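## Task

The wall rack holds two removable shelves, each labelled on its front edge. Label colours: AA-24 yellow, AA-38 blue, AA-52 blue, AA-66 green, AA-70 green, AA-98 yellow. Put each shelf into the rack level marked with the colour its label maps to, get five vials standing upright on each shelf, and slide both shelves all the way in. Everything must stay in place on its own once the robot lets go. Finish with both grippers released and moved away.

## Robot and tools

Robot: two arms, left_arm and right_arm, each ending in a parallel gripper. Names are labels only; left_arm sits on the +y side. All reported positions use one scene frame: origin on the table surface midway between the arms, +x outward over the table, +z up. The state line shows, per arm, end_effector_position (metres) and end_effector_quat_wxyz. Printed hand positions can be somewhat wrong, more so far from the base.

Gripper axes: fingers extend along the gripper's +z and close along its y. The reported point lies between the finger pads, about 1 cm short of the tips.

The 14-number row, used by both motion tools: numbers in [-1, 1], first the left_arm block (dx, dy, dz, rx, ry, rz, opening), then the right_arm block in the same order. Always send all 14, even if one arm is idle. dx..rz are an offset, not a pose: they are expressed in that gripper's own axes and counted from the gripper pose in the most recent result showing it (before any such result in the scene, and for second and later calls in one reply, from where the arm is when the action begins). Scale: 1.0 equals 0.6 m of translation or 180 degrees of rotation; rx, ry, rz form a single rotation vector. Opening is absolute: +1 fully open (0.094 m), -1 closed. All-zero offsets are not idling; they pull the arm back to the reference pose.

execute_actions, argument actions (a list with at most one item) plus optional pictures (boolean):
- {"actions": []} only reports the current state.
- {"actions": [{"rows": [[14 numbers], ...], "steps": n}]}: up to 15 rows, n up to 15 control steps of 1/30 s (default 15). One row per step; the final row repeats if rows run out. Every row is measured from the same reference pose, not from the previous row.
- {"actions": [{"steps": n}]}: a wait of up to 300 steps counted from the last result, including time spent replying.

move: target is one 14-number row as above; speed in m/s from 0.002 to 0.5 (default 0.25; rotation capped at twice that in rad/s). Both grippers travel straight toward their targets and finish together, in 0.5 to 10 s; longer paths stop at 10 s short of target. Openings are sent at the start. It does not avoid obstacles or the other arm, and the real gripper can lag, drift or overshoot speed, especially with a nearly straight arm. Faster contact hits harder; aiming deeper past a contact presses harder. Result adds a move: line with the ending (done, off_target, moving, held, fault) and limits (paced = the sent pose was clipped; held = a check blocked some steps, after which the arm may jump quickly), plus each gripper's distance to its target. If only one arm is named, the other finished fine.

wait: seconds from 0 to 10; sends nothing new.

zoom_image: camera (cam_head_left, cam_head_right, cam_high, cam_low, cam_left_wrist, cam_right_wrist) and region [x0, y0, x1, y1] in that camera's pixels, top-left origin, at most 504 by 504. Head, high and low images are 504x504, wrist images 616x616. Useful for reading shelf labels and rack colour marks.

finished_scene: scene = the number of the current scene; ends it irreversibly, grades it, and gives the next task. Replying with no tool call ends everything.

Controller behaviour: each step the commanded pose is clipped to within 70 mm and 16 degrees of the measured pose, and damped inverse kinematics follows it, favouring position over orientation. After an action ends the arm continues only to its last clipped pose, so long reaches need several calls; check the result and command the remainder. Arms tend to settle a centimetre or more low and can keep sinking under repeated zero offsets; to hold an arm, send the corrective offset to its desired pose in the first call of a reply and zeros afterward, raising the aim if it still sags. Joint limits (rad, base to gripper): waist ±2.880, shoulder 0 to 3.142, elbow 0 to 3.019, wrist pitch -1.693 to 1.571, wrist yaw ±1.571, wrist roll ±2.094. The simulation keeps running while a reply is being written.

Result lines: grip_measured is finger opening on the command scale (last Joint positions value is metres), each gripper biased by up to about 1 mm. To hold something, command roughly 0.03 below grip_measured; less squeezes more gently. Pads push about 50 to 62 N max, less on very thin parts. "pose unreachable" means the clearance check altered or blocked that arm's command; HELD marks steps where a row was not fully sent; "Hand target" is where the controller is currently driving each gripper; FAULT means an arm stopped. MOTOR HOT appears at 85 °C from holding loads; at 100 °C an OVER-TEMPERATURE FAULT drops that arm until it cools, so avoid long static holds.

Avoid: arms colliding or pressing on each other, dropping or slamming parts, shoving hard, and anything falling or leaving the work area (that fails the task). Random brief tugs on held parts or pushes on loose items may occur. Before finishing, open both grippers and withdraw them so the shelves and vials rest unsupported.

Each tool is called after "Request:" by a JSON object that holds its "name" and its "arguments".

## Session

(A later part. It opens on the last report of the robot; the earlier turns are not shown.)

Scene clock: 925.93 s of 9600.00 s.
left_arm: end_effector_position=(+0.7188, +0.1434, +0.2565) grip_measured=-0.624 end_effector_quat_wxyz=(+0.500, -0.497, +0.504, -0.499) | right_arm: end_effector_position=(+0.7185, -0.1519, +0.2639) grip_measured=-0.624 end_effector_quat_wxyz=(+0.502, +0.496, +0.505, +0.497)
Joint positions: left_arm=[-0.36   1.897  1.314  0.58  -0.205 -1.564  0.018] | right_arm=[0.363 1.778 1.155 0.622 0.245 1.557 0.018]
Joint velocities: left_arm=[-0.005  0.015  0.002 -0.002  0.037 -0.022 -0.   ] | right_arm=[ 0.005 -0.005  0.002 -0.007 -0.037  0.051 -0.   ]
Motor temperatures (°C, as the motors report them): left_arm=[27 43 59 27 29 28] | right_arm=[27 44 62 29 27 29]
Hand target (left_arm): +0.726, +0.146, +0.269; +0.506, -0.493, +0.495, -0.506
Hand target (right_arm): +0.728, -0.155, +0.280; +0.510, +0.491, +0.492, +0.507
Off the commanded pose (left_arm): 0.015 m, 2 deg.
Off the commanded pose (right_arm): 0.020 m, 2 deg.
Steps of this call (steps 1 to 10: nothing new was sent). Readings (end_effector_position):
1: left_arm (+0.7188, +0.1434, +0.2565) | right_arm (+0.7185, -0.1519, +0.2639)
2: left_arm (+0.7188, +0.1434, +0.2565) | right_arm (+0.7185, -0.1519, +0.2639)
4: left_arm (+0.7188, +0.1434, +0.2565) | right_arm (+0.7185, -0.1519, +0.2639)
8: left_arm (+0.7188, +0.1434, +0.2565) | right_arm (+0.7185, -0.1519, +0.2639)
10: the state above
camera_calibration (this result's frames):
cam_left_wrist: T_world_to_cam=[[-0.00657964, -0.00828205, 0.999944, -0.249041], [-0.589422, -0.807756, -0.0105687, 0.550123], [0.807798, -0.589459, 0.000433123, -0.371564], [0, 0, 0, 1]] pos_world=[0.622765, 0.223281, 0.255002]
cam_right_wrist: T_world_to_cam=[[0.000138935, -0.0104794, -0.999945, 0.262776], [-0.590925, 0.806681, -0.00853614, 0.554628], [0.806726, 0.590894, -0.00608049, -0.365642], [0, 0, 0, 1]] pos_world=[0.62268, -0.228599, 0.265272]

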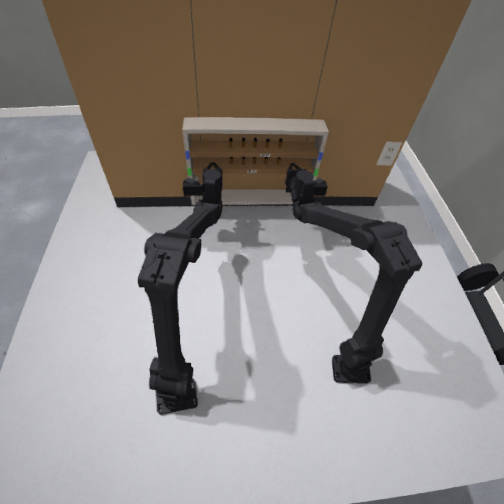

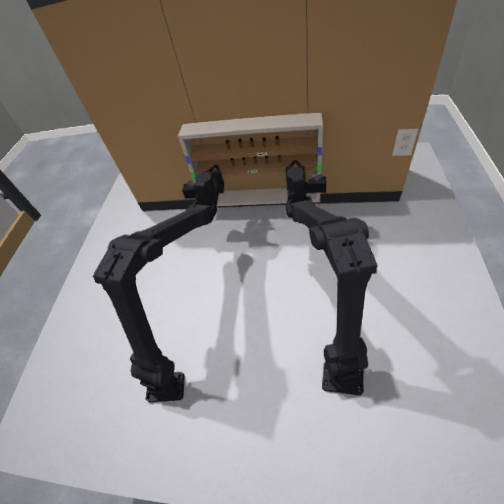

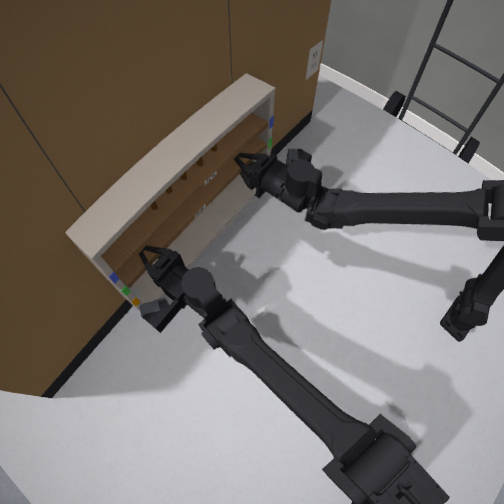

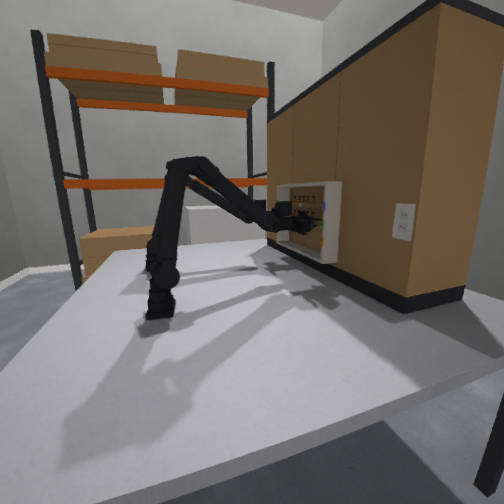

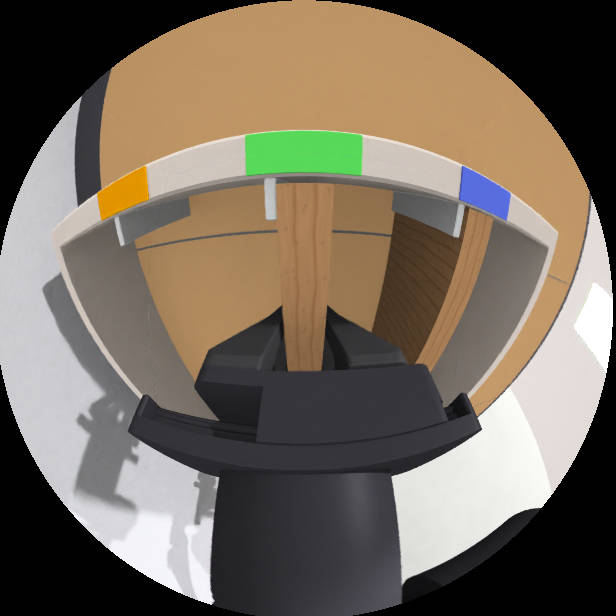

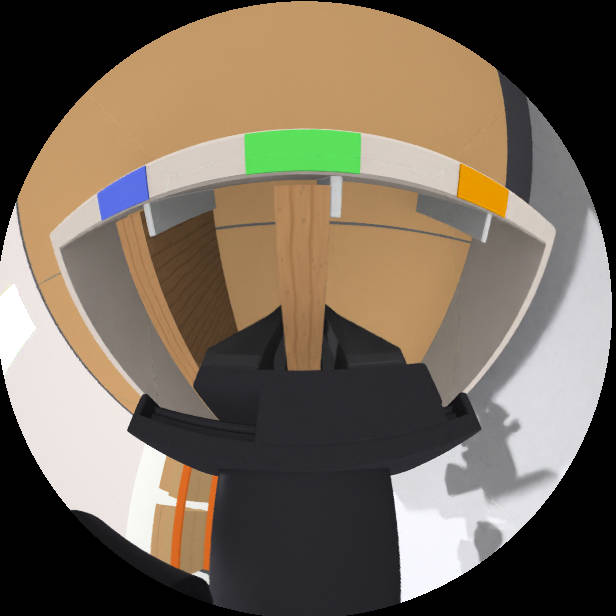

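Request:
{"name": "execute_actions", "arguments": {"actions": [{"rows":[
[-0.0035,-0.0175,0.0129,0.0073,-0.0013,-0.0019,-0.658, -0.0033,0.0250,0.0162,-0.0102,-0.0017,0.0026,-0.658],
[-0.0029,-0.0137,0.0125,0.0063,-0.0012,-0.0017,-0.658, -0.0026,0.0226,0.0154,-0.0094,-0.0015,0.0024,-0.658],
[-0.0024,-0.0100,0.0121,0.0052,-0.0012,-0.0014,-0.658, -0.0018,0.0201,0.0146,-0.0085,-0.0014,0.0021,-0.658],
[-0.0018,-0.0062,0.0117,0.0042,-0.0011,-0.0012,-0.658, -0.0011,0.0177,0.0138,-0.0077,-0.0012,0.0019,-0.658],
[-0.0012,-0.0025,0.0113,0.0031,-0.0010,-0.0009,-0.658, -0.0003,0.0152,0.0130,-0.0068,-0.0010,0.0017,-0.658],
[-0.0012,-0.0025,0.0113,0.0031,-0.0010,-0.0009,-0.658, -0.0003,0.0152,0.0130,-0.0068,-0.0010,0.0017,-0.658],
[-0.0012,-0.0025,0.0113,0.0031,-0.0010,-0.0009,-0.64, -0.0003,0.0152,0.0130,-0.0068,-0.0010,0.0017,-0.64],
[-0.0012,-0.0025,0.0113,0.0031,-0.0010,-0.0009,-0.625, -0.0003,0.0152,0.0130,-0.0068,-0.0010,0.0017,-0.625],
[-0.0012,-0.0025,0.0113,0.0031,-0.0010,-0.0009,-0.61, -0.0003,0.0152,0.0130,-0.0068,-0.0010,0.0017,-0.61],
[-0.0012,-0.0025,0.0113,0.0031,-0.0010,-0.0009,-0.59, -0.0003,0.0152,0.0130,-0.0068,-0.0010,0.0017,-0.59],
[-0.0012,-0.0025,0.0113,0.0031,-0.0010,-0.0009,-0.55, -0.0003,0.0152,0.0130,-0.0068,-0.0010,0.0017,-0.55],
[-0.0012,-0.0025,0.0113,0.0031,-0.0010,-0.0009,-0.45, -0.0003,0.0152,0.0130,-0.0068,-0.0010,0.0017,-0.45],
[-0.0012,-0.0025,0.0113,0.0031,-0.0010,-0.0009,-0.25, -0.0003,0.0152,0.0130,-0.0068,-0.0010,0.0017,-0.25],
[-0.0012,-0.0025,0.0113,0.0031,-0.0010,-0.0009,0.0, -0.0003,0.0152,0.0130,-0.0068,-0.0010,0.0017,0.0],
[-0.0012,-0.0025,0.0113,0.0031,-0.0010,-0.0009,0.25, -0.0003,0.0152,0.0130,-0.0068,-0.0010,0.0017,0.25]
],"steps":15}], "pictures": false}}

Request:
{"name": "execute_actions", "arguments": {"actions": [{"rows":[
[0.0000,-0.0091,0.0080,0.0048,-0.0005,-0.0010,0.45, 0.0005,0.0250,0.0082,-0.0095,-0.0005,0.0024,0.45],
[0.0005,-0.0174,0.0040,0.0069,0,-0.0014,0.45, 0.0000,0.0373,0.0023,-0.0128,0,0.0032,0.45],
[-0.0003,-0.0256,-0.0001,0.0090,0,-0.0019,0.45, -0.0016,0.0496,-0.0037,-0.0161,0,0.0040,0.45],
[-0.0014,-0.0322,-0.0051,0.0107,0,-0.0022,0.45, -0.0034,0.0594,-0.0101,-0.0188,0,0.0047,0.45],
[-0.0024,-0.0355,-0.0100,0.0115,0,-0.0024,0.45, -0.0049,0.0643,-0.0158,-0.0201,0,0.0050,0.45],
[-0.0034,-0.0355,-0.0150,0.0115,0,-0.0024,0.45, -0.0061,0.0643,-0.0208,-0.0201,0,0.0050,0.45],
[-0.0048,-0.0355,-0.0217,0.0115,0,-0.0024,0.45, -0.0078,0.0643,-0.0275,-0.0201,0,0.0050,0.45],
[-0.0065,-0.0372,-0.0300,0.0115,0,-0.0024,0.45, -0.0099,0.0660,-0.0358,-0.0201,0,0.0050,0.45],
[-0.0083,-0.0388,-0.0383,0.0115,0,-0.0024,0.45, -0.0120,0.0676,-0.0441,-0.0201,0,0.0050,0.45],
[-0.0100,-0.0405,-0.0467,0.0115,0,-0.0024,0.45, -0.0141,0.0693,-0.0525,-0.0201,0,0.0050,0.45],
[-0.0118,-0.0422,-0.0550,0.0115,0,-0.0024,0.45, -0.0163,0.0710,-0.0608,-0.0201,0,0.0050,0.45],
[-0.0135,-0.0438,-0.0633,0.0115,0,-0.0024,0.45, -0.0184,0.0726,-0.0691,-0.0201,0,0.0050,0.45],
[-0.0153,-0.0455,-0.0717,0.0115,0,-0.0024,0.45, -0.0205,0.0743,-0.0775,-0.0201,0,0.0050,0.45],
[-0.0170,-0.0472,-0.0800,0.0115,0,-0.0024,0.45, -0.0226,0.0760,-0.0858,-0.0201,0,0.0050,0.45],
[-0.0188,-0.0488,-0.0883,0.0115,0,-0.0024,0.45, -0.0247,0.0776,-0.0941,-0.0201,0,0.0050,0.45]
],"steps":15}], "pictures": false}}

Request:
{"name": "execute_actions", "arguments": {"actions": [{"rows":[
[-0.0074,-0.0462,-0.0340,0.0153,0,-0.0032,0.45, -0.0112,0.0744,-0.0403,-0.0238,0,0.0060,0.45],
[-0.0082,-0.0476,-0.0379,0.0146,0,-0.0030,0.45, -0.0122,0.0752,-0.0443,-0.0232,0,0.0058,0.45],
[-0.0087,-0.0506,-0.0401,0.0140,0,-0.0029,0.45, -0.0128,0.0777,-0.0465,-0.0222,0,0.0056,0.45],
[-0.0092,-0.0554,-0.0423,0.0134,0,-0.0028,0.45, -0.0135,0.0818,-0.0492,-0.0216,0,0.0054,0.45],
[-0.0098,-0.0608,-0.0448,0.0125,0,-0.0026,0.45, -0.0143,0.0867,-0.0520,-0.0207,0,0.0052,0.45],
[-0.0102,-0.0665,-0.0467,0.0118,0,-0.0025,0.45, -0.0149,0.0915,-0.0544,-0.0201,0,0.0050,0.45],
[-0.0107,-0.0711,-0.0486,0.0112,0,-0.0023,0.45, -0.0156,0.0957,-0.0566,-0.0192,0,0.0048,0.45],
[-0.0111,-0.0751,-0.0503,0.0106,0,-0.0022,0.45, -0.0162,0.0990,-0.0588,-0.0185,0,0.0046,0.45],
[-0.0114,-0.0793,-0.0517,0.0106,0,-0.0022,0.45, -0.0166,0.1031,-0.0602,-0.0185,0,0.0046,0.45],
[-0.0116,-0.0817,-0.0527,0.0106,0,-0.0022,0.45, -0.0169,0.1056,-0.0613,-0.0185,0,0.0046,0.45],
[-0.0117,-0.0826,-0.0531,0.0106,0,-0.0022,0.45, -0.0170,0.1064,-0.0616,-0.0185,0,0.0046,0.45]
],"steps":15}], "pictures": false}}

Request:
{"name": "execute_actions", "arguments": {"actions": [{"rows":[
[0.0009,-0.0195,0.0052,0.0045,0,-0.0009,0.45, -0.0002,0.0433,0.0018,-0.0122,0,0.0030,0.45],
[0.0024,-0.0135,0.0122,0.0033,0,-0.0007,0.45, 0.0023,0.0370,0.0113,-0.0107,0,0.0027,0.45],
[0.0035,-0.0088,0.0173,0.0024,0,-0.0005,0.45, 0.0042,0.0322,0.0187,-0.0095,0,0.0024,0.45],
[0.0043,-0.0063,0.0208,0.0019,0,-0.0004,0.45, 0.0054,0.0297,0.0232,-0.0090,0,0.0022,0.45],
[0.0046,-0.0063,0.0225,0.0019,0,-0.0004,0.45, 0.0059,0.0297,0.0250,-0.0090,0,0.0022,0.45],
[0.0051,-0.0063,0.0247,0.0019,0,-0.0004,0.45, 0.0064,0.0297,0.0273,-0.0090,0,0.0022,0.45],
[0.0056,-0.0063,0.0270,0.0019,0,-0.0004,0.45, 0.0071,0.0297,0.0298,-0.0090,0,0.0022,0.45],
[0.0060,-0.0063,0.0293,0.0019,0,-0.0004,0.45, 0.0077,0.0297,0.0323,-0.0090,0,0.0022,0.45],
[0.0065,-0.0063,0.0317,0.0019,0,-0.0004,0.45, 0.0083,0.0297,0.0348,-0.0090,0,0.0022,0.45],
[0.0070,-0.0063,0.0338,0.0019,0,-0.0004,0.45, 0.0089,0.0297,0.0372,-0.0090,0,0.0022,0.45],
[0.0074,-0.0063,0.0357,0.0019,0,-0.0004,0.45, 0.0094,0.0297,0.0392,-0.0090,0,0.0022,0.45],
[0.0076,-0.0063,0.0368,0.0019,0,-0.0004,0.45, 0.0097,0.0297,0.0405,-0.0090,0,0.0022,0.45]
],"steps":15}], "pictures": false}}

Request:
{"name": "execute_actions", "arguments": {"actions": [{"steps":12}]}}

Scene clock: 1046.43 s of 9600.00 s.
left_arm: end_effector_position=(+0.7189, +0.1434, +0.2560) grip_measured=+0.087 end_effector_quat_wxyz=(+0.500, -0.497, +0.504, -0.499) | right_arm: end_effector_position=(+0.7185, -0.1519, +0.2636) grip_measured=+0.086 end_effector_quat_wxyz=(+0.502, +0.496, +0.505, +0.497)
Joint positions: left_arm=[-0.36   1.898  1.314  0.58  -0.205 -1.564  0.051] | right_arm=[0.363 1.778 1.155 0.622 0.245 1.557 0.051]
Joint velocities: left_arm=[ 0.005 -0.005  0.007  0.002  0.022 -0.022  0.323] | right_arm=[-0.015 -0.005 -0.007  0.002 -0.051  0.007  0.328]
Motor temperatures (°C, as the motors report them): left_arm=[27 44 55 27 29 28] | right_arm=[27 45 57 29 27 29]
Hand target (left_arm): +0.725, +0.144, +0.258; +0.502, -0.496, +0.500, -0.501
Hand target (right_arm): +0.726, -0.152, +0.273; +0.507, +0.493, +0.497, +0.503
Off the commanded pose (left_arm): 0.007 m, 1 deg.
Off the commanded pose (right_arm): 0.012 m, 1 deg.
Steps of this call (steps 1 to 90: nothing new was sent; then 117.00 s passed at rest; steps 91 to 105: all 15 steps of this action). Readings (end_effector_position):
91: left_arm (+0.7188, +0.1434, +0.2565) | right_arm (+0.7185, -0.1519, +0.2639)
92: left_arm (+0.7188, +0.1434, +0.2565) | right_arm (+0.7185, -0.1519, +0.2639)
94: left_arm (+0.7188, +0.1434, +0.2563) | right_arm (+0.7185, -0.1519, +0.2639)
98: left_arm (+0.7188, +0.1434, +0.2563) | right_arm (+0.7185, -0.1519, +0.2636)
105: the state above

Scene clock: 1046.93 s of 9600.00 s.
left_arm: end_effector_position=(+0.6790, +0.1519, +0.2657) grip_measured=+0.448 end_effector_quat_wxyz=(+0.499, -0.498, +0.505, -0.498) | right_arm: end_effector_position=(+0.6795, -0.1618, +0.2730) grip_measured=+0.448 end_effector_quat_wxyz=(+0.502, +0.496, +0.506, +0.497)
Joint positions: left_arm=[-0.36   1.794  1.188  0.6   -0.205 -1.564  0.068] | right_arm=[0.363 1.674 1.04  0.63  0.245 1.557 0.068]
Joint velocities: left_arm=[-0.005 -0.435 -0.422  0.085 -0.037 -0.007  0.   ] | right_arm=[ 0.005 -0.464 -0.398  0.032 -0.037  0.007 -0.   ]
Motor temperatures (°C, as the motors report them): left_arm=[27 44 55 27 29 28] | right_arm=[27 45 57 29 27 29]
Hand target (left_arm): +0.667, +0.154, +0.285; +0.507, -0.490, +0.493, -0.510
Hand target (right_arm): +0.664, -0.167, +0.308; +0.514, +0.484, +0.485, +0.517
Off the commanded pose (left_arm): 0.024 m, 2 deg.
Off the commanded pose (right_arm): 0.041 m, 4 deg.
Steps of this call (steps 1 to 15: all 15 steps of this action). Readings (end_effector_position):
1: left_arm (+0.7189, +0.1434, +0.2560) | right_arm (+0.7185, -0.1519, +0.2636)
2: left_arm (+0.7189, +0.1434, +0.2560) | right_arm (+0.7185, -0.1519, +0.2636)
4: left_arm (+0.7187, +0.1434, +0.2568) | right_arm (+0.7185, -0.1519, +0.2639)
8: left_arm (+0.7128, +0.1447, +0.2579) | right_arm (+0.7132, -0.1533, +0.2644)
15: the state above

Scene clock: 1047.43 s of 9600.00 s.
left_arm: end_effector_position=(+0.6468, +0.1588, +0.3202) grip_measured=+0.448 end_effector_quat_wxyz=(+0.509, -0.487, +0.489, -0.514) | right_arm: end_effector_position=(+0.6448, -0.1706, +0.3293) grip_measured=+0.448 end_effector_quat_wxyz=(+0.512, +0.486, +0.488, +0.514)
Joint positions: left_arm=[-0.36   1.66   1.131  0.577 -0.205 -1.564  0.068] | right_arm=[0.363 1.526 0.988 0.592 0.245 1.557 0.068]
Joint velocities: left_arm=[-0.015 -0.015 -0.007 -0.012 -0.022 -0.037 -0.002] | right_arm=[ 0.015  0.005 -0.012 -0.007 -0.051  0.022  0.   ]
Motor temperatures (°C, as the motors report them): left_arm=[27 44 55 27 29 28] | right_arm=[27 45 56 29 27 29]
Hand target (left_arm): +0.647, +0.159, +0.315; +0.506, -0.491, +0.495, -0.508
Hand target (right_arm): +0.642, -0.172, +0.336; +0.513, +0.485, +0.487, +0.514
Off the commanded pose (left_arm): 0.005 m, 1 deg.
Off the commanded pose (right_arm): 0.008 m, 0 deg.
Steps of this call (steps 1 to 15: all 15 steps of this action). Readings (end_effector_position):
1: left_arm (+0.6737, +0.1530, +0.2684) | right_arm (+0.6741, -0.1632, +0.2758)
2: left_arm (+0.6685, +0.1542, +0.2707) | right_arm (+0.6690, -0.1645, +0.2793)
4: left_arm (+0.6603, +0.1559, +0.2786) | right_arm (+0.6606, -0.1666, +0.2885)
8: left_arm (+0.6529, +0.1575, +0.3008) | right_arm (+0.6518, -0.1689, +0.3112)
15: the state above

Scene clock: 1047.93 s of 9600.00 s.
left_arm: end_effector_position=(+0.6552, +0.1570, +0.3157) grip_measured=+0.448 end_effector_quat_wxyz=(+0.508, -0.488, +0.491, -0.512) | right_arm: end_effector_position=(+0.6505, -0.1692, +0.3235) grip_measured=+0.448 end_effector_quat_wxyz=(+0.511, +0.487, +0.490, +0.511)
Joint positions: left_arm=[-0.36   1.685  1.153  0.573 -0.205 -1.564  0.068] | right_arm=[0.363 1.545 1.    0.59  0.245 1.557 0.068]
Joint velocities: left_arm=[-0.005  0.034  0.012 -0.007 -0.051 -0.022  0.001] | right_arm=[ 0.005  0.044  0.027 -0.007 -0.022 -0.022  0.   ]
Motor temperatures (°C, as the motors report them): left_arm=[27 44 55 27 29 28] | right_arm=[27 45 57 29 27 29]
Hand target (left_arm): +0.668, +0.155, +0.325; +0.511, -0.486, +0.487, -0.516
Hand target (right_arm): +0.666, -0.166, +0.349; +0.518, +0.480, +0.478, +0.523
Off the commanded pose (left_arm): 0.017 m, 1 deg.
Off the commanded pose (right_arm): 0.031 m, 2 deg.
Steps of this call (steps 1 to 15: all 15 steps of this action). Readings (end_effector_position):
1: left_arm (+0.6468, +0.1588, +0.3201) | right_arm (+0.6448, -0.1706, +0.3293)
2: left_arm (+0.6468, +0.1588, +0.3201) | right_arm (+0.6448, -0.1706, +0.3293)
4: left_arm (+0.6469, +0.1588, +0.3199) | right_arm (+0.6448, -0.1706, +0.3293)
8: left_arm (+0.6479, +0.1586, +0.3186) | right_arm (+0.6452, -0.1706, +0.3281)
15: the state above

Scene clock: 1048.33 s of 9600.00 s.
left_arm: end_effector_position=(+0.6554, +0.1570, +0.3152) grip_measured=+0.448 end_effector_quat_wxyz=(+0.508, -0.489, +0.491, -0.512) | right_arm: end_effector_position=(+0.6511, -0.1691, +0.3222) grip_measured=+0.448 end_effector_quat_wxyz=(+0.510, +0.488, +0.491, +0.510)
Joint positions: left_arm=[-0.36   1.685  1.154  0.573 -0.205 -1.564  0.068] | right_arm=[0.363 1.547 1.    0.589 0.245 1.557 0.068]
Joint velocities: left_arm=[-0.005 -0.005 -0.012 -0.007 -0.007  0.007 -0.001] | right_arm=[ 0.015 -0.005  0.007 -0.012  0.051 -0.081 -0.001]
Motor temperatures (°C, as the motors report them): left_arm=[27 44 55 27 29 28] | right_arm=[27 45 57 29 27 29]
Hand target (left_arm): +0.668, +0.155, +0.325; +0.511, -0.486, +0.487, -0.516
Hand target (right_arm): +0.666, -0.166, +0.349; +0.517, +0.480, +0.478, +0.523
Off the commanded pose (left_arm): 0.017 m, 1 deg.
Off the commanded pose (right_arm): 0.032 m, 2 deg.
Steps of this call (steps 1 to 12: nothing new was sent). Readings (end_effector_position):
1: left_arm (+0.6554, +0.1570, +0.3153) | right_arm (+0.6509, -0.1691, +0.3231)
2: left_arm (+0.6554, +0.1570, +0.3152) | right_arm (+0.6510, -0.1691, +0.3225)
4: left_arm (+0.6554, +0.1570, +0.3152) | right_arm (+0.6511, -0.1691, +0.3222)
8: left_arm (+0.6554, +0.1570, +0.3152) | right_arm (+0.6511, -0.1691, +0.3222)
12: the state above
camera_calibration (this result's frames):
cam_left_wrist: T_world_to_cam=[[-0.0490843, 0.000816681, 0.998794, -0.281171], [-0.588597, -0.807933, -0.0282651, 0.529404], [0.806935, -0.589274, 0.0401375, -0.324362], [0, 0, 0, 1]] pos_world=[0.559544, 0.236814, 0.308814]
cam_right_wrist: T_world_to_cam=[[0.0422733, 0.000231521, -0.999106, 0.295044], [-0.590223, 0.80686, -0.024786, 0.533933], [0.806133, 0.590743, 0.0342452, -0.313434], [0, 0, 0, 1]] pos_world=[0.555337, -0.245718, 0.318748]

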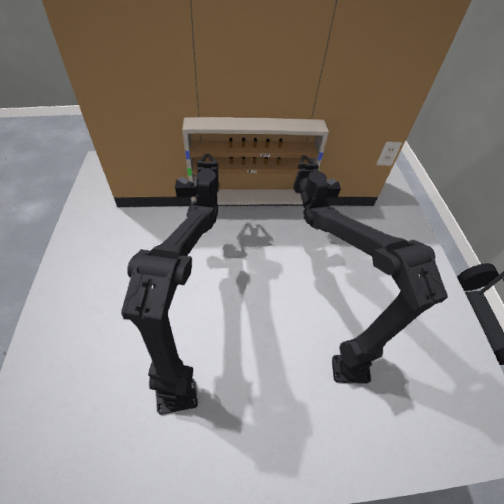

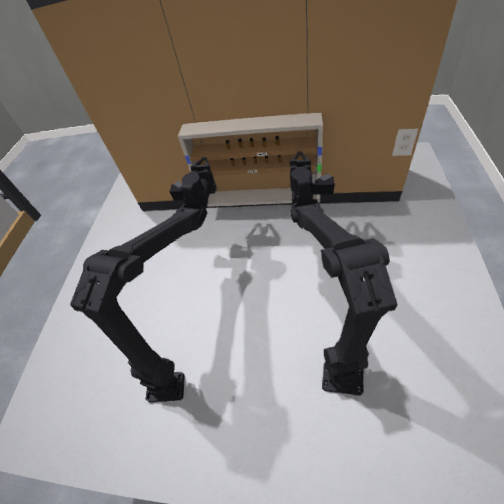

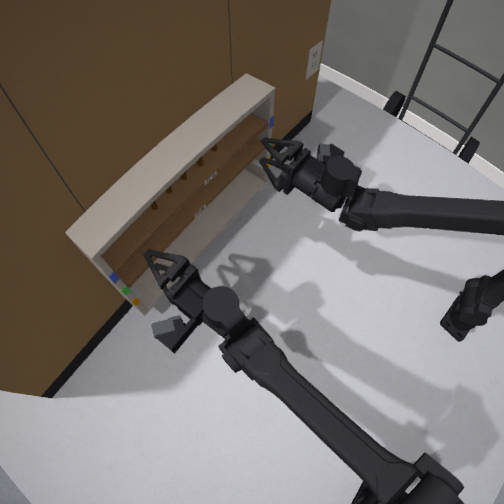

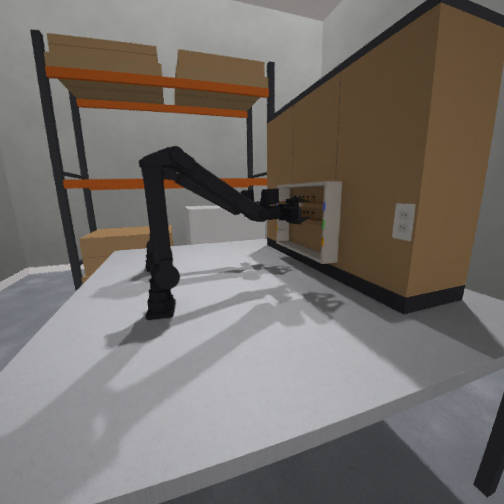

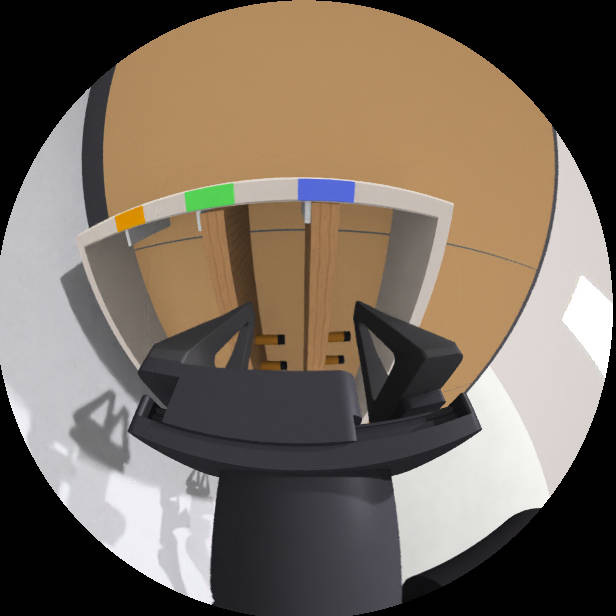

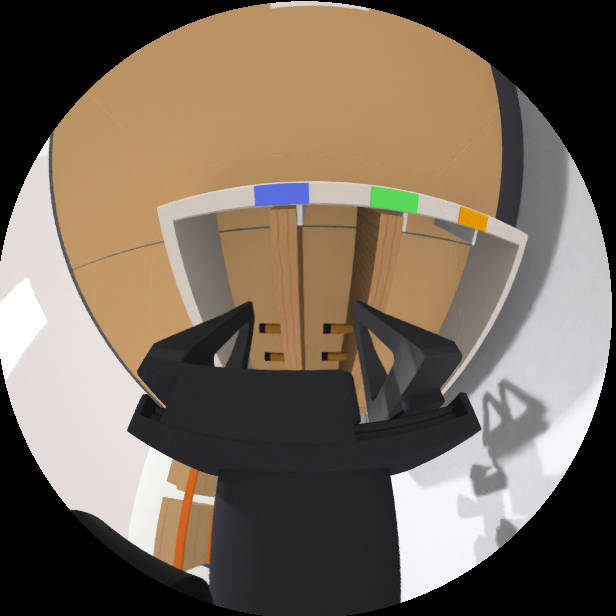

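Request:
{"name": "zoom_image", "arguments": {"camera": "cam_left_wrist", "region": [110, 195, 260, 255]}}

Request:
{"name": "zoom_image", "arguments": {"camera": "cam_right_wrist", "region": [345, 195, 495, 255]}}

Request:
{"name": "zoom_image", "arguments": {"camera": "cam_left_wrist", "region": [180, 200, 230, 240]}}

Request:
{"name": "zoom_image", "arguments": {"camera": "cam_right_wrist", "region": [375, 202, 425, 242]}}

Region (110, 195, 260, 255) of cam_left_wrist's 616x616 image, scaled by 3.360, with more detail than that image has; it fills the top 202 rows of this view, and the rest is white.

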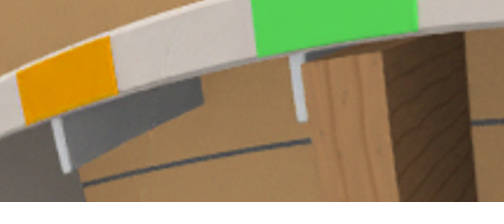

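Region (345, 195, 495, 255) of cam_right_wrist's 616x616 image, scaled by 3.360, with more detail than that image has; it fills the top 202 rows of this view, and the rest is white.

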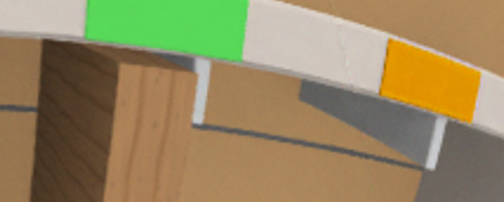

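Region (180, 200, 230, 240) of cam_left_wrist's 616x616 image, scaled by 10.080, with more detail than that image has; it fills the top 403 rows of this view, and the rest is white.

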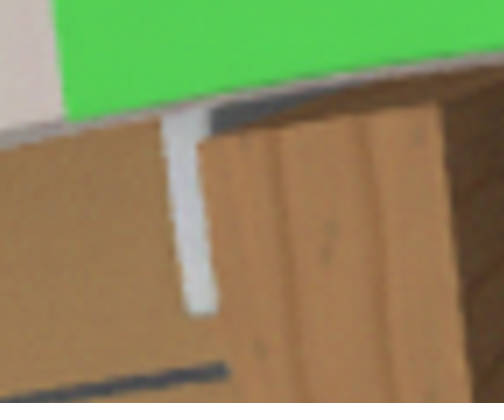

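Region (375, 202, 425, 242) of cam_right_wrist's 616x616 image, scaled by 10.080, with more detail than that image has; it fills the top 403 rows of this view, and the rest is white.

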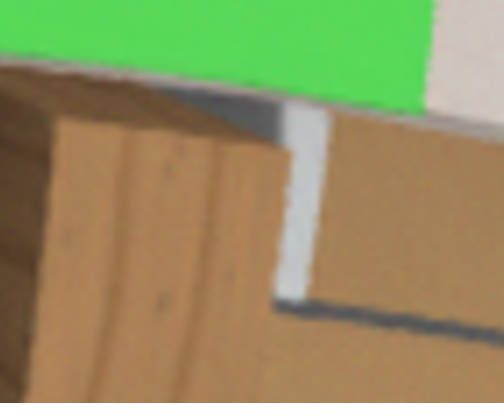

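Request:
{"name": "execute_actions", "arguments": {"actions": [{"rows":[
[0.0048,-0.0143,0.0236,0.0033,0,-0.0007,0.45, 0.0073,0.0414,0.0312,-0.0123,0,0.0031,0.45],
[0.0051,-0.0124,0.0249,0.0026,0,-0.0006,0.45, 0.0077,0.0395,0.0329,-0.0116,0,0.0029,0.45],
[0.0055,-0.0097,0.0267,0.0016,0,-0.0004,0.45, 0.0083,0.0369,0.0352,-0.0107,0,0.0027,0.45],
[0.0059,-0.0067,0.0288,0.0004,0,-0.0001,0.45, 0.0090,0.0339,0.0379,-0.0096,0,0.0024,0.45],
[0.0065,-0.0033,0.0312,-0.0009,0,0.0002,0.45, 0.0098,0.0306,0.0409,-0.0083,0,0.0021,0.45],
[0.0070,0.0001,0.0335,-0.0022,0,0.0004,0.45, 0.0106,0.0272,0.0439,-0.0071,0,0.0018,0.45],
[0.0075,0.0035,0.0359,-0.0035,0,0.0007,0.45, 0.0115,0.0239,0.0469,-0.0059,0,0.0015,0.45],
[0.0080,0.0068,0.0383,-0.0047,0,0.0010,0.45, 0.0123,0.0205,0.0498,-0.0047,0,0.0012,0.45],
[0.0085,0.0102,0.0406,-0.0060,0,0.0012,0.45, 0.0131,0.0171,0.0528,-0.0035,0,0.0009,0.45],
[0.0091,0.0136,0.0430,-0.0073,0,0.0015,0.45, 0.0139,0.0138,0.0558,-0.0022,0,0.0006,0.45],
[0.0095,0.0166,0.0451,-0.0085,0,0.0018,0.45, 0.0146,0.0108,0.0585,-0.0011,0,0.0003,0.45],
[0.0099,0.0193,0.0469,-0.0095,0,0.0020,0.45, 0.0152,0.0082,0.0608,-0.0002,0,0.0001,0.45],
[0.0102,0.0212,0.0482,-0.0102,0,0.0021,0.45, 0.0156,0.0063,0.0625,0.0005,0,-0.0001,0.45],
[0.0104,0.0223,0.0490,-0.0106,0,0.0022,0.45, 0.0159,0.0052,0.0635,0.0009,0,-0.0002,0.45]
],"steps":15}], "pictures": false}}

Request:
{"name": "execute_actions", "arguments": {"actions": [{"steps":5}], "pictures": false}}

Request:
{"name": "execute_actions", "arguments": {"actions": [{"rows":[
[0.0048,-0.0163,0.0230,0.0037,0,-0.0008,0.45, 0.0067,0.0437,0.0292,-0.0127,0,0.0032,0.45],
[0.0051,-0.0163,0.0243,0.0037,0,-0.0008,0.45, 0.0071,0.0437,0.0305,-0.0127,0,0.0032,0.45],
[0.0054,-0.0163,0.0260,0.0037,0,-0.0008,0.45, 0.0075,0.0437,0.0322,-0.0127,0,0.0032,0.45],
[0.0058,-0.0163,0.0277,0.0037,0,-0.0008,0.45, 0.0079,0.0437,0.0338,-0.0127,0,0.0032,0.45],
[0.0061,-0.0163,0.0293,0.0037,0,-0.0008,0.45, 0.0083,0.0437,0.0355,-0.0127,0,0.0032,0.45],
[0.0064,-0.0163,0.0310,0.0037,0,-0.0008,0.45, 0.0087,0.0437,0.0372,-0.0127,0,0.0032,0.45],
[0.0068,-0.0163,0.0327,0.0037,0,-0.0008,0.45, 0.0091,0.0437,0.0388,-0.0127,0,0.0032,0.45],
[0.0071,-0.0163,0.0343,0.0037,0,-0.0008,0.45, 0.0096,0.0437,0.0405,-0.0127,0,0.0032,0.45],
[0.0075,-0.0163,0.0360,0.0037,0,-0.0008,0.45, 0.0100,0.0437,0.0422,-0.0127,0,0.0032,0.45],
[0.0078,-0.0163,0.0377,0.0037,0,-0.0008,0.45, 0.0104,0.0437,0.0438,-0.0127,0,0.0032,0.45],
[0.0082,-0.0163,0.0393,0.0037,0,-0.0008,0.45, 0.0108,0.0437,0.0455,-0.0127,0,0.0032,0.45],
[0.0085,-0.0163,0.0410,0.0037,0,-0.0008,0.45, 0.0112,0.0437,0.0472,-0.0127,0,0.0032,0.45],
[0.0089,-0.0163,0.0427,0.0037,0,-0.0008,0.45, 0.0116,0.0437,0.0488,-0.0127,0,0.0032,0.45],
[0.0092,-0.0163,0.0443,0.0037,0,-0.0008,0.45, 0.0121,0.0437,0.0505,-0.0127,0,0.0032,0.45],
[0.0095,-0.0163,0.0455,0.0037,0,-0.0008,0.45, 0.0124,0.0437,0.0517,-0.0127,0,0.0032,0.45]
],"steps":15}], "pictures": false}}

Request:
{"name": "execute_actions", "arguments": {"actions": [{"steps":10}]}}

Scene clock: 1082.07 s of 9600.00 s.
left_arm: end_effector_position=(+0.6710, +0.1536, +0.2967) grip_measured=+0.448 end_effector_quat_wxyz=(+0.500, -0.497, +0.503, -0.500) | right_arm: end_effector_position=(+0.6710, -0.1640, +0.3049) grip_measured=+0.448 end_effector_quat_wxyz=(+0.503, +0.495, +0.503, +0.499)
Joint positions: left_arm=[-0.36   1.733  1.193  0.541 -0.205 -1.564  0.068] | right_arm=[0.363 1.607 1.048 0.565 0.245 1.557 0.068]
Joint velocities: left_arm=[-0.015  0.122  0.027 -0.046 -0.007 -0.051 -0.002] | right_arm=[-0.015  0.132  0.037 -0.046 -0.051 -0.007  0.001]
Motor temperatures (°C, as the motors report them): left_arm=[27 42 58 27 29 28] | right_arm=[27 43 62 29 27 29]
Hand target (left_arm): +0.684, +0.151, +0.303; +0.502, -0.495, +0.501, -0.502
Hand target (right_arm): +0.687, -0.160, +0.328; +0.510, +0.488, +0.492, +0.510
Off the commanded pose (left_arm): 0.016 m, 0 deg.
Off the commanded pose (right_arm): 0.029 m, 2 deg.
Steps of this call (steps 1 to 90: nothing new was sent; then 30.23 s passed at rest; steps 91 to 105: all 15 steps of this action). Readings (end_effector_position):
91: left_arm (+0.6554, +0.1570, +0.3152) | right_arm (+0.6511, -0.1691, +0.3222)
92: left_arm (+0.6555, +0.1569, +0.3152) | right_arm (+0.6511, -0.1691, +0.3222)
94: left_arm (+0.6562, +0.1568, +0.3147) | right_arm (+0.6518, -0.1689, +0.3221)
98: left_arm (+0.6611, +0.1557, +0.3127) | right_arm (+0.6581, -0.1673, +0.3203)
105: the state above

Scene clock: 1082.23 s of 9600.00 s.
left_arm: end_effector_position=(+0.6723, +0.1533, +0.2903) grip_measured=+0.448 end_effector_quat_wxyz=(+0.498, -0.499, +0.507, -0.496) | right_arm: end_effector_position=(+0.6725, -0.1636, +0.2985) grip_measured=+0.448 end_effector_quat_wxyz=(+0.501, +0.497, +0.507, +0.495)
Joint positions: left_arm=[-0.36   1.741  1.193  0.536 -0.205 -1.564  0.068] | right_arm=[0.363 1.616 1.048 0.561 0.245 1.557 0.068]
Joint velocities: left_arm=[-0.015 -0.005 -0.012 -0.012  0.007 -0.007 -0.001] | right_arm=[-0.015 -0.005 -0.012  0.002  0.022 -0.066 -0.   ]
Motor temperatures (°C, as the motors report them): left_arm=[27 42 58 27 29 28] | right_arm=[27 43 62 29 27 29]
Hand target (left_arm): +0.684, +0.151, +0.303; +0.501, -0.495, +0.501, -0.502
Hand target (right_arm): +0.687, -0.160, +0.328; +0.510, +0.488, +0.492, +0.510
Off the commanded pose (left_arm): 0.018 m, 1 deg.
Off the commanded pose (right_arm): 0.033 m, 3 deg.
Steps of this call (steps 1 to 5: nothing new was sent). Readings (end_effector_position):
1: left_arm (+0.6715, +0.1535, +0.2944) | right_arm (+0.6717, -0.1638, +0.3023)
2: left_arm (+0.6719, +0.1534, +0.2925) | right_arm (+0.6720, -0.1637, +0.3006)
4: left_arm (+0.6723, +0.1534, +0.2907) | right_arm (+0.6725, -0.1636, +0.2985)
5: the state above

Scene clock: 1082.73 s of 9600.00 s.
left_arm: end_effector_position=(+0.6806, +0.1517, +0.2951) grip_measured=+0.448 end_effector_quat_wxyz=(+0.499, -0.498, +0.505, -0.498) | right_arm: end_effector_position=(+0.6821, -0.1613, +0.3039) grip_measured=+0.448 end_effector_quat_wxyz=(+0.503, +0.496, +0.504, +0.498)
Joint positions: left_arm=[-0.36   1.755  1.224  0.526 -0.205 -1.564  0.068] | right_arm=[0.363 1.634 1.082 0.553 0.246 1.557 0.068]
Joint velocities: left_arm=[-0.024 -0.005 -0.002  0.012  0.037 -0.066 -0.   ] | right_arm=[-0.005  0.005 -0.007 -0.007 -0.022  0.022  0.001]
Motor temperatures (°C, as the motors report them): left_arm=[27 42 58 27 29 28] | right_arm=[27 43 62 29 27 29]
Hand target (left_arm): +0.698, +0.148, +0.300; +0.500, -0.496, +0.503, -0.500
Hand target (right_arm): +0.701, -0.157, +0.325; +0.509, +0.489, +0.494, +0.508
Off the commanded pose (left_arm): 0.020 m, 0 deg.
Off the commanded pose (right_arm): 0.030 m, 2 deg.
Steps of this call (steps 1 to 15: all 15 steps of this action). Readings (end_effector_position):
1: left_arm (+0.6724, +0.1533, +0.2904) | right_arm (+0.6725, -0.1636, +0.2985)
2: left_arm (+0.6725, +0.1533, +0.2907) | right_arm (+0.6726, -0.1636, +0.2989)
4: left_arm (+0.6733, +0.1531, +0.2916) | right_arm (+0.6730, -0.1635, +0.2997)
8: left_arm (+0.6767, +0.1524, +0.2945) | right_arm (+0.6759, -0.1627, +0.3026)
15: the state above

Scene clock: 1083.07 s of 9600.00 s.
left_arm: end_effector_position=(+0.6806, +0.1517, +0.2951) grip_measured=+0.448 end_effector_quat_wxyz=(+0.499, -0.498, +0.505, -0.498) | right_arm: end_effector_position=(+0.6821, -0.1614, +0.3038) grip_measured=+0.448 end_effector_quat_wxyz=(+0.503, +0.496, +0.504, +0.497)
Joint positions: left_arm=[-0.36   1.755  1.224  0.526 -0.205 -1.564  0.068] | right_arm=[0.363 1.634 1.082 0.553 0.246 1.557 0.068]
Joint velocities: left_arm=[ 0.005 -0.015  0.002  0.002  0.022  0.037 -0.001] | right_arm=[-0.005  0.005 -0.007  0.002 -0.081 -0.007 -0.   ]
Motor temperatures (°C, as the motors report them): left_arm=[27 42 59 27 29 28] | right_arm=[27 43 62 29 27 29]
Hand target (left_arm): +0.698, +0.148, +0.300; +0.500, -0.496, +0.503, -0.500
Hand target (right_arm): +0.701, -0.157, +0.325; +0.509, +0.489, +0.494, +0.508
Off the commanded pose (left_arm): 0.020 m, 0 deg.
Off the commanded pose (right_arm): 0.030 m, 2 deg.
Steps of this call (steps 1 to 10: nothing new was sent). Readings (end_effector_position):
1: left_arm (+0.6806, +0.1517, +0.2951) | right_arm (+0.6821, -0.1614, +0.3038)
2: left_arm (+0.6806, +0.1517, +0.2951) | right_arm (+0.6821, -0.1614, +0.3038)
4: left_arm (+0.6806, +0.1517, +0.2951) | right_arm (+0.6821, -0.1614, +0.3038)
8: left_arm (+0.6806, +0.1517, +0.2951) | right_arm (+0.6821, -0.1614, +0.3038)
10: the state above
camera_calibration (this result's frames):
cam_left_wrist: T_world_to_cam=[[-0.00321664, -0.00900741, 0.999954, -0.289978], [-0.588839, -0.808198, -0.00917427, 0.533985], [0.808244, -0.588842, -0.00270423, -0.335297], [0, 0, 0, 1]] pos_world=[0.5845, 0.231517, 0.293957]
cam_right_wrist: T_world_to_cam=[[0.00160598, -0.0101047, -0.999948, 0.301674], [-0.589989, 0.80736, -0.0091061, 0.540718], [0.80741, 0.589972, -0.00466503, -0.331474], [0, 0, 0, 1]] pos_world=[0.586169, -0.237945, 0.305036]

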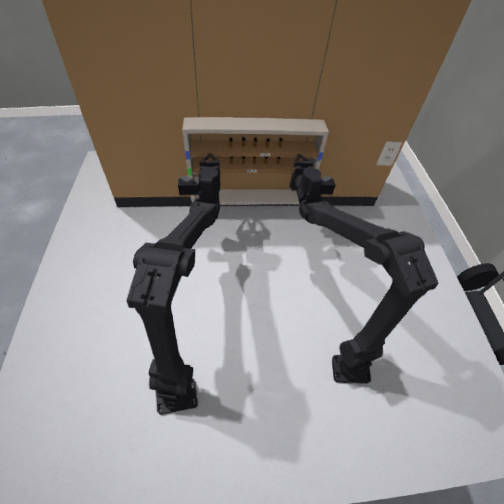

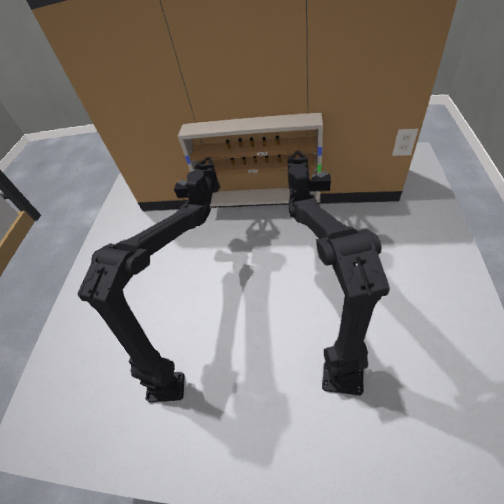

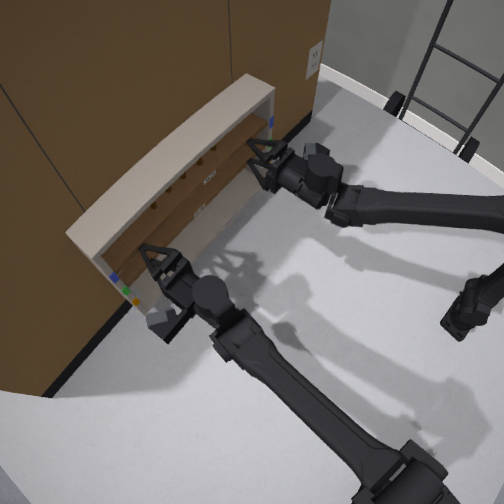

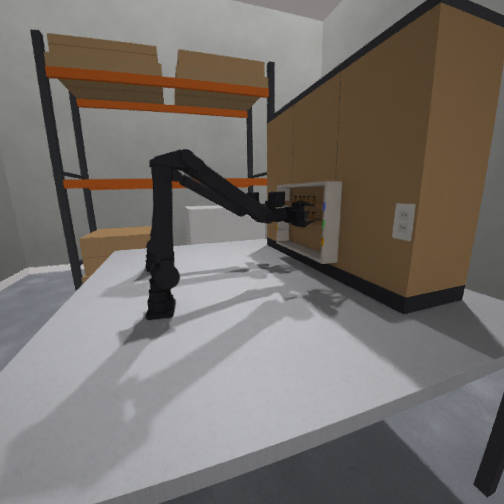

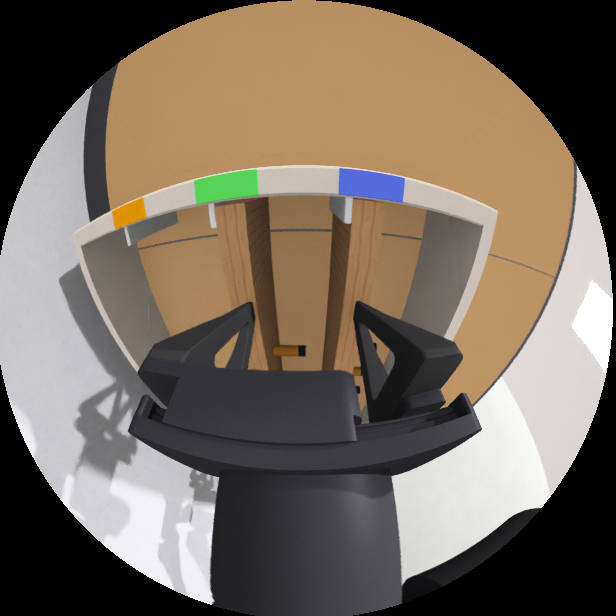

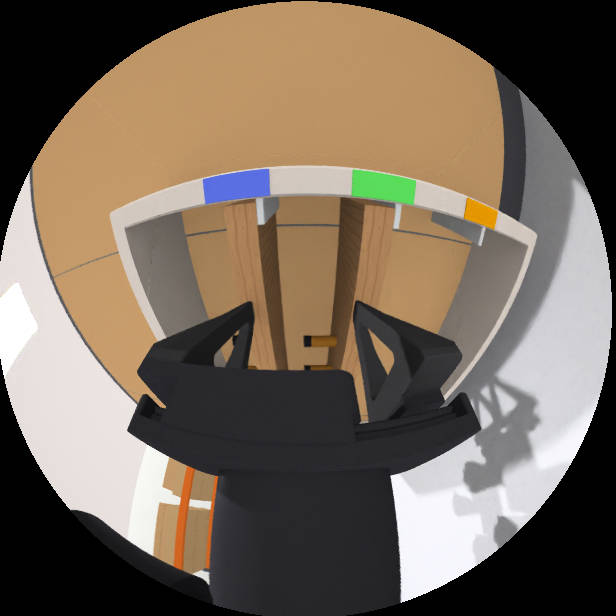

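Request:
{"name": "execute_actions", "arguments": {"actions": []}}

Scene clock: 1097.20 s of 9600.00 s.
left_arm: end_effector_position=(+0.6806, +0.1517, +0.2951) grip_measured=+0.448 end_effector_quat_wxyz=(+0.499, -0.498, +0.505, -0.498) | right_arm: end_effector_position=(+0.6821, -0.1614, +0.3038) grip_measured=+0.448 end_effector_quat_wxyz=(+0.503, +0.496, +0.504, +0.497)
Joint positions: left_arm=[-0.36   1.755  1.224  0.526 -0.205 -1.564  0.068] | right_arm=[0.363 1.634 1.082 0.553 0.246 1.557 0.068]
Joint velocities: left_arm=[-0.005 -0.005 -0.012 -0.002 -0.022  0.051  0.   ] | right_arm=[-0.005 -0.005 -0.007  0.002  0.007 -0.066  0.001]
Motor temperatures (°C, as the motors report them): left_arm=[27 42 61 27 29 28] | right_arm=[27 43 64 29 27 29]
Hand target (left_arm): +0.698, +0.148, +0.300; +0.500, -0.496, +0.503, -0.500
Hand target (right_arm): +0.701, -0.157, +0.325; +0.509, +0.489, +0.494, +0.508
Off the commanded pose (left_arm): 0.020 m, 0 deg.
Off the commanded pose (right_arm): 0.030 m, 2 deg.
Steps of this call (steps 1 to 90: nothing new was sent; then 11.13 s passed at rest). Readings (end_effector_position):
1: left_arm (+0.6806, +0.1517, +0.2951) | right_arm (+0.6821, -0.1614, +0.3038)
2: left_arm (+0.6806, +0.1517, +0.2951) | right_arm (+0.6821, -0.1614, +0.3038)
4: left_arm (+0.6806, +0.1517, +0.2951) | right_arm (+0.6821, -0.1614, +0.3038)
8: left_arm (+0.6806, +0.1517, +0.2951) | right_arm (+0.6821, -0.1614, +0.3038)
90: the state above
camera_calibration (this result's frames):
cam_left_wrist: T_world_to_cam=[[-0.00321664, -0.00900741, 0.999954, -0.289978], [-0.588839, -0.808198, -0.00917427, 0.533985], [0.808244, -0.588842, -0.00270423, -0.335297], [0, 0, 0, 1]] pos_world=[0.5845, 0.231517, 0.293957]
cam_right_wrist: T_world_to_cam=[[0.00160598, -0.0101047, -0.999948, 0.301674], [-0.589989, 0.80736, -0.0091061, 0.540718], [0.80741, 0.589972, -0.00466503, -0.331474], [0, 0, 0, 1]] pos_world=[0.586169, -0.237945, 0.305036]

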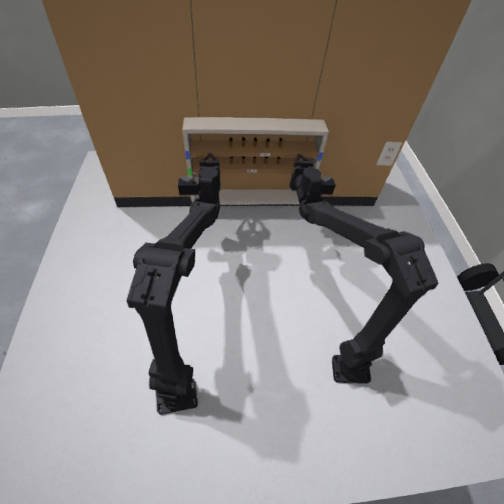

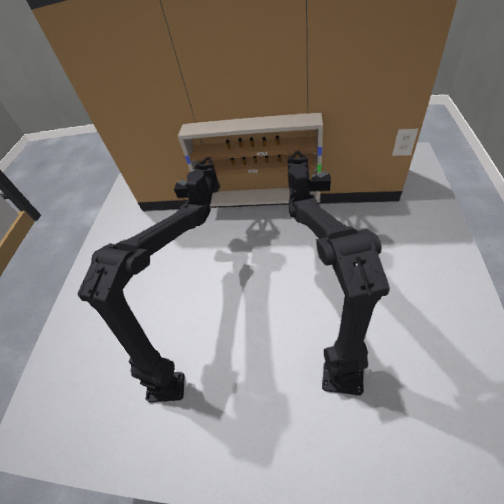

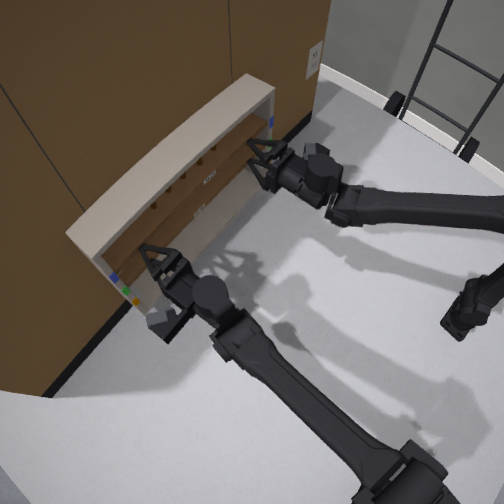

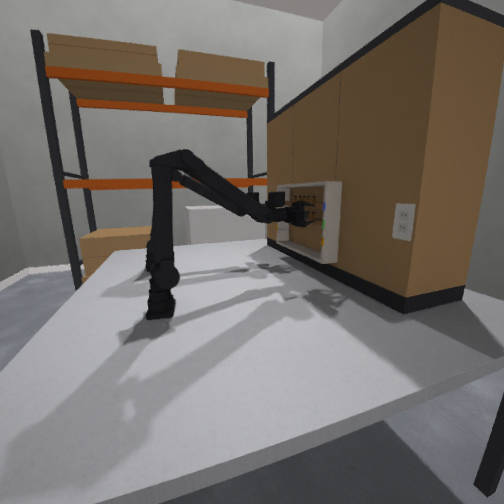

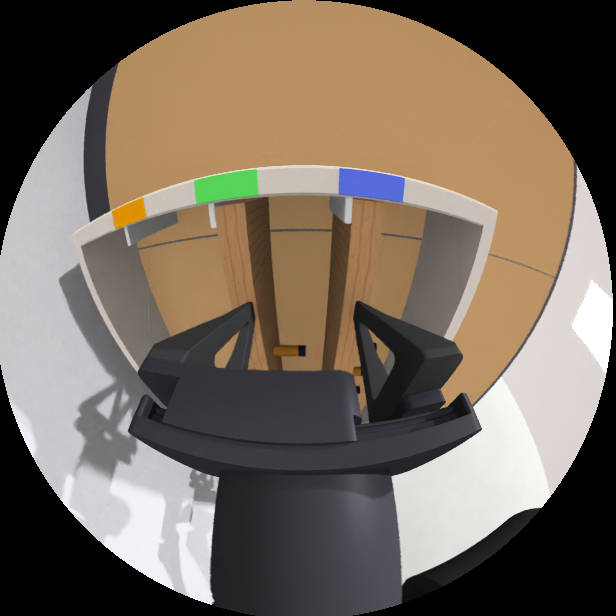

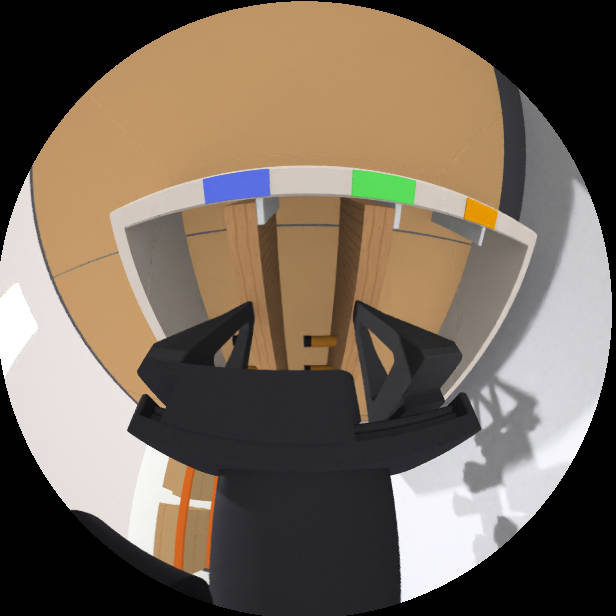

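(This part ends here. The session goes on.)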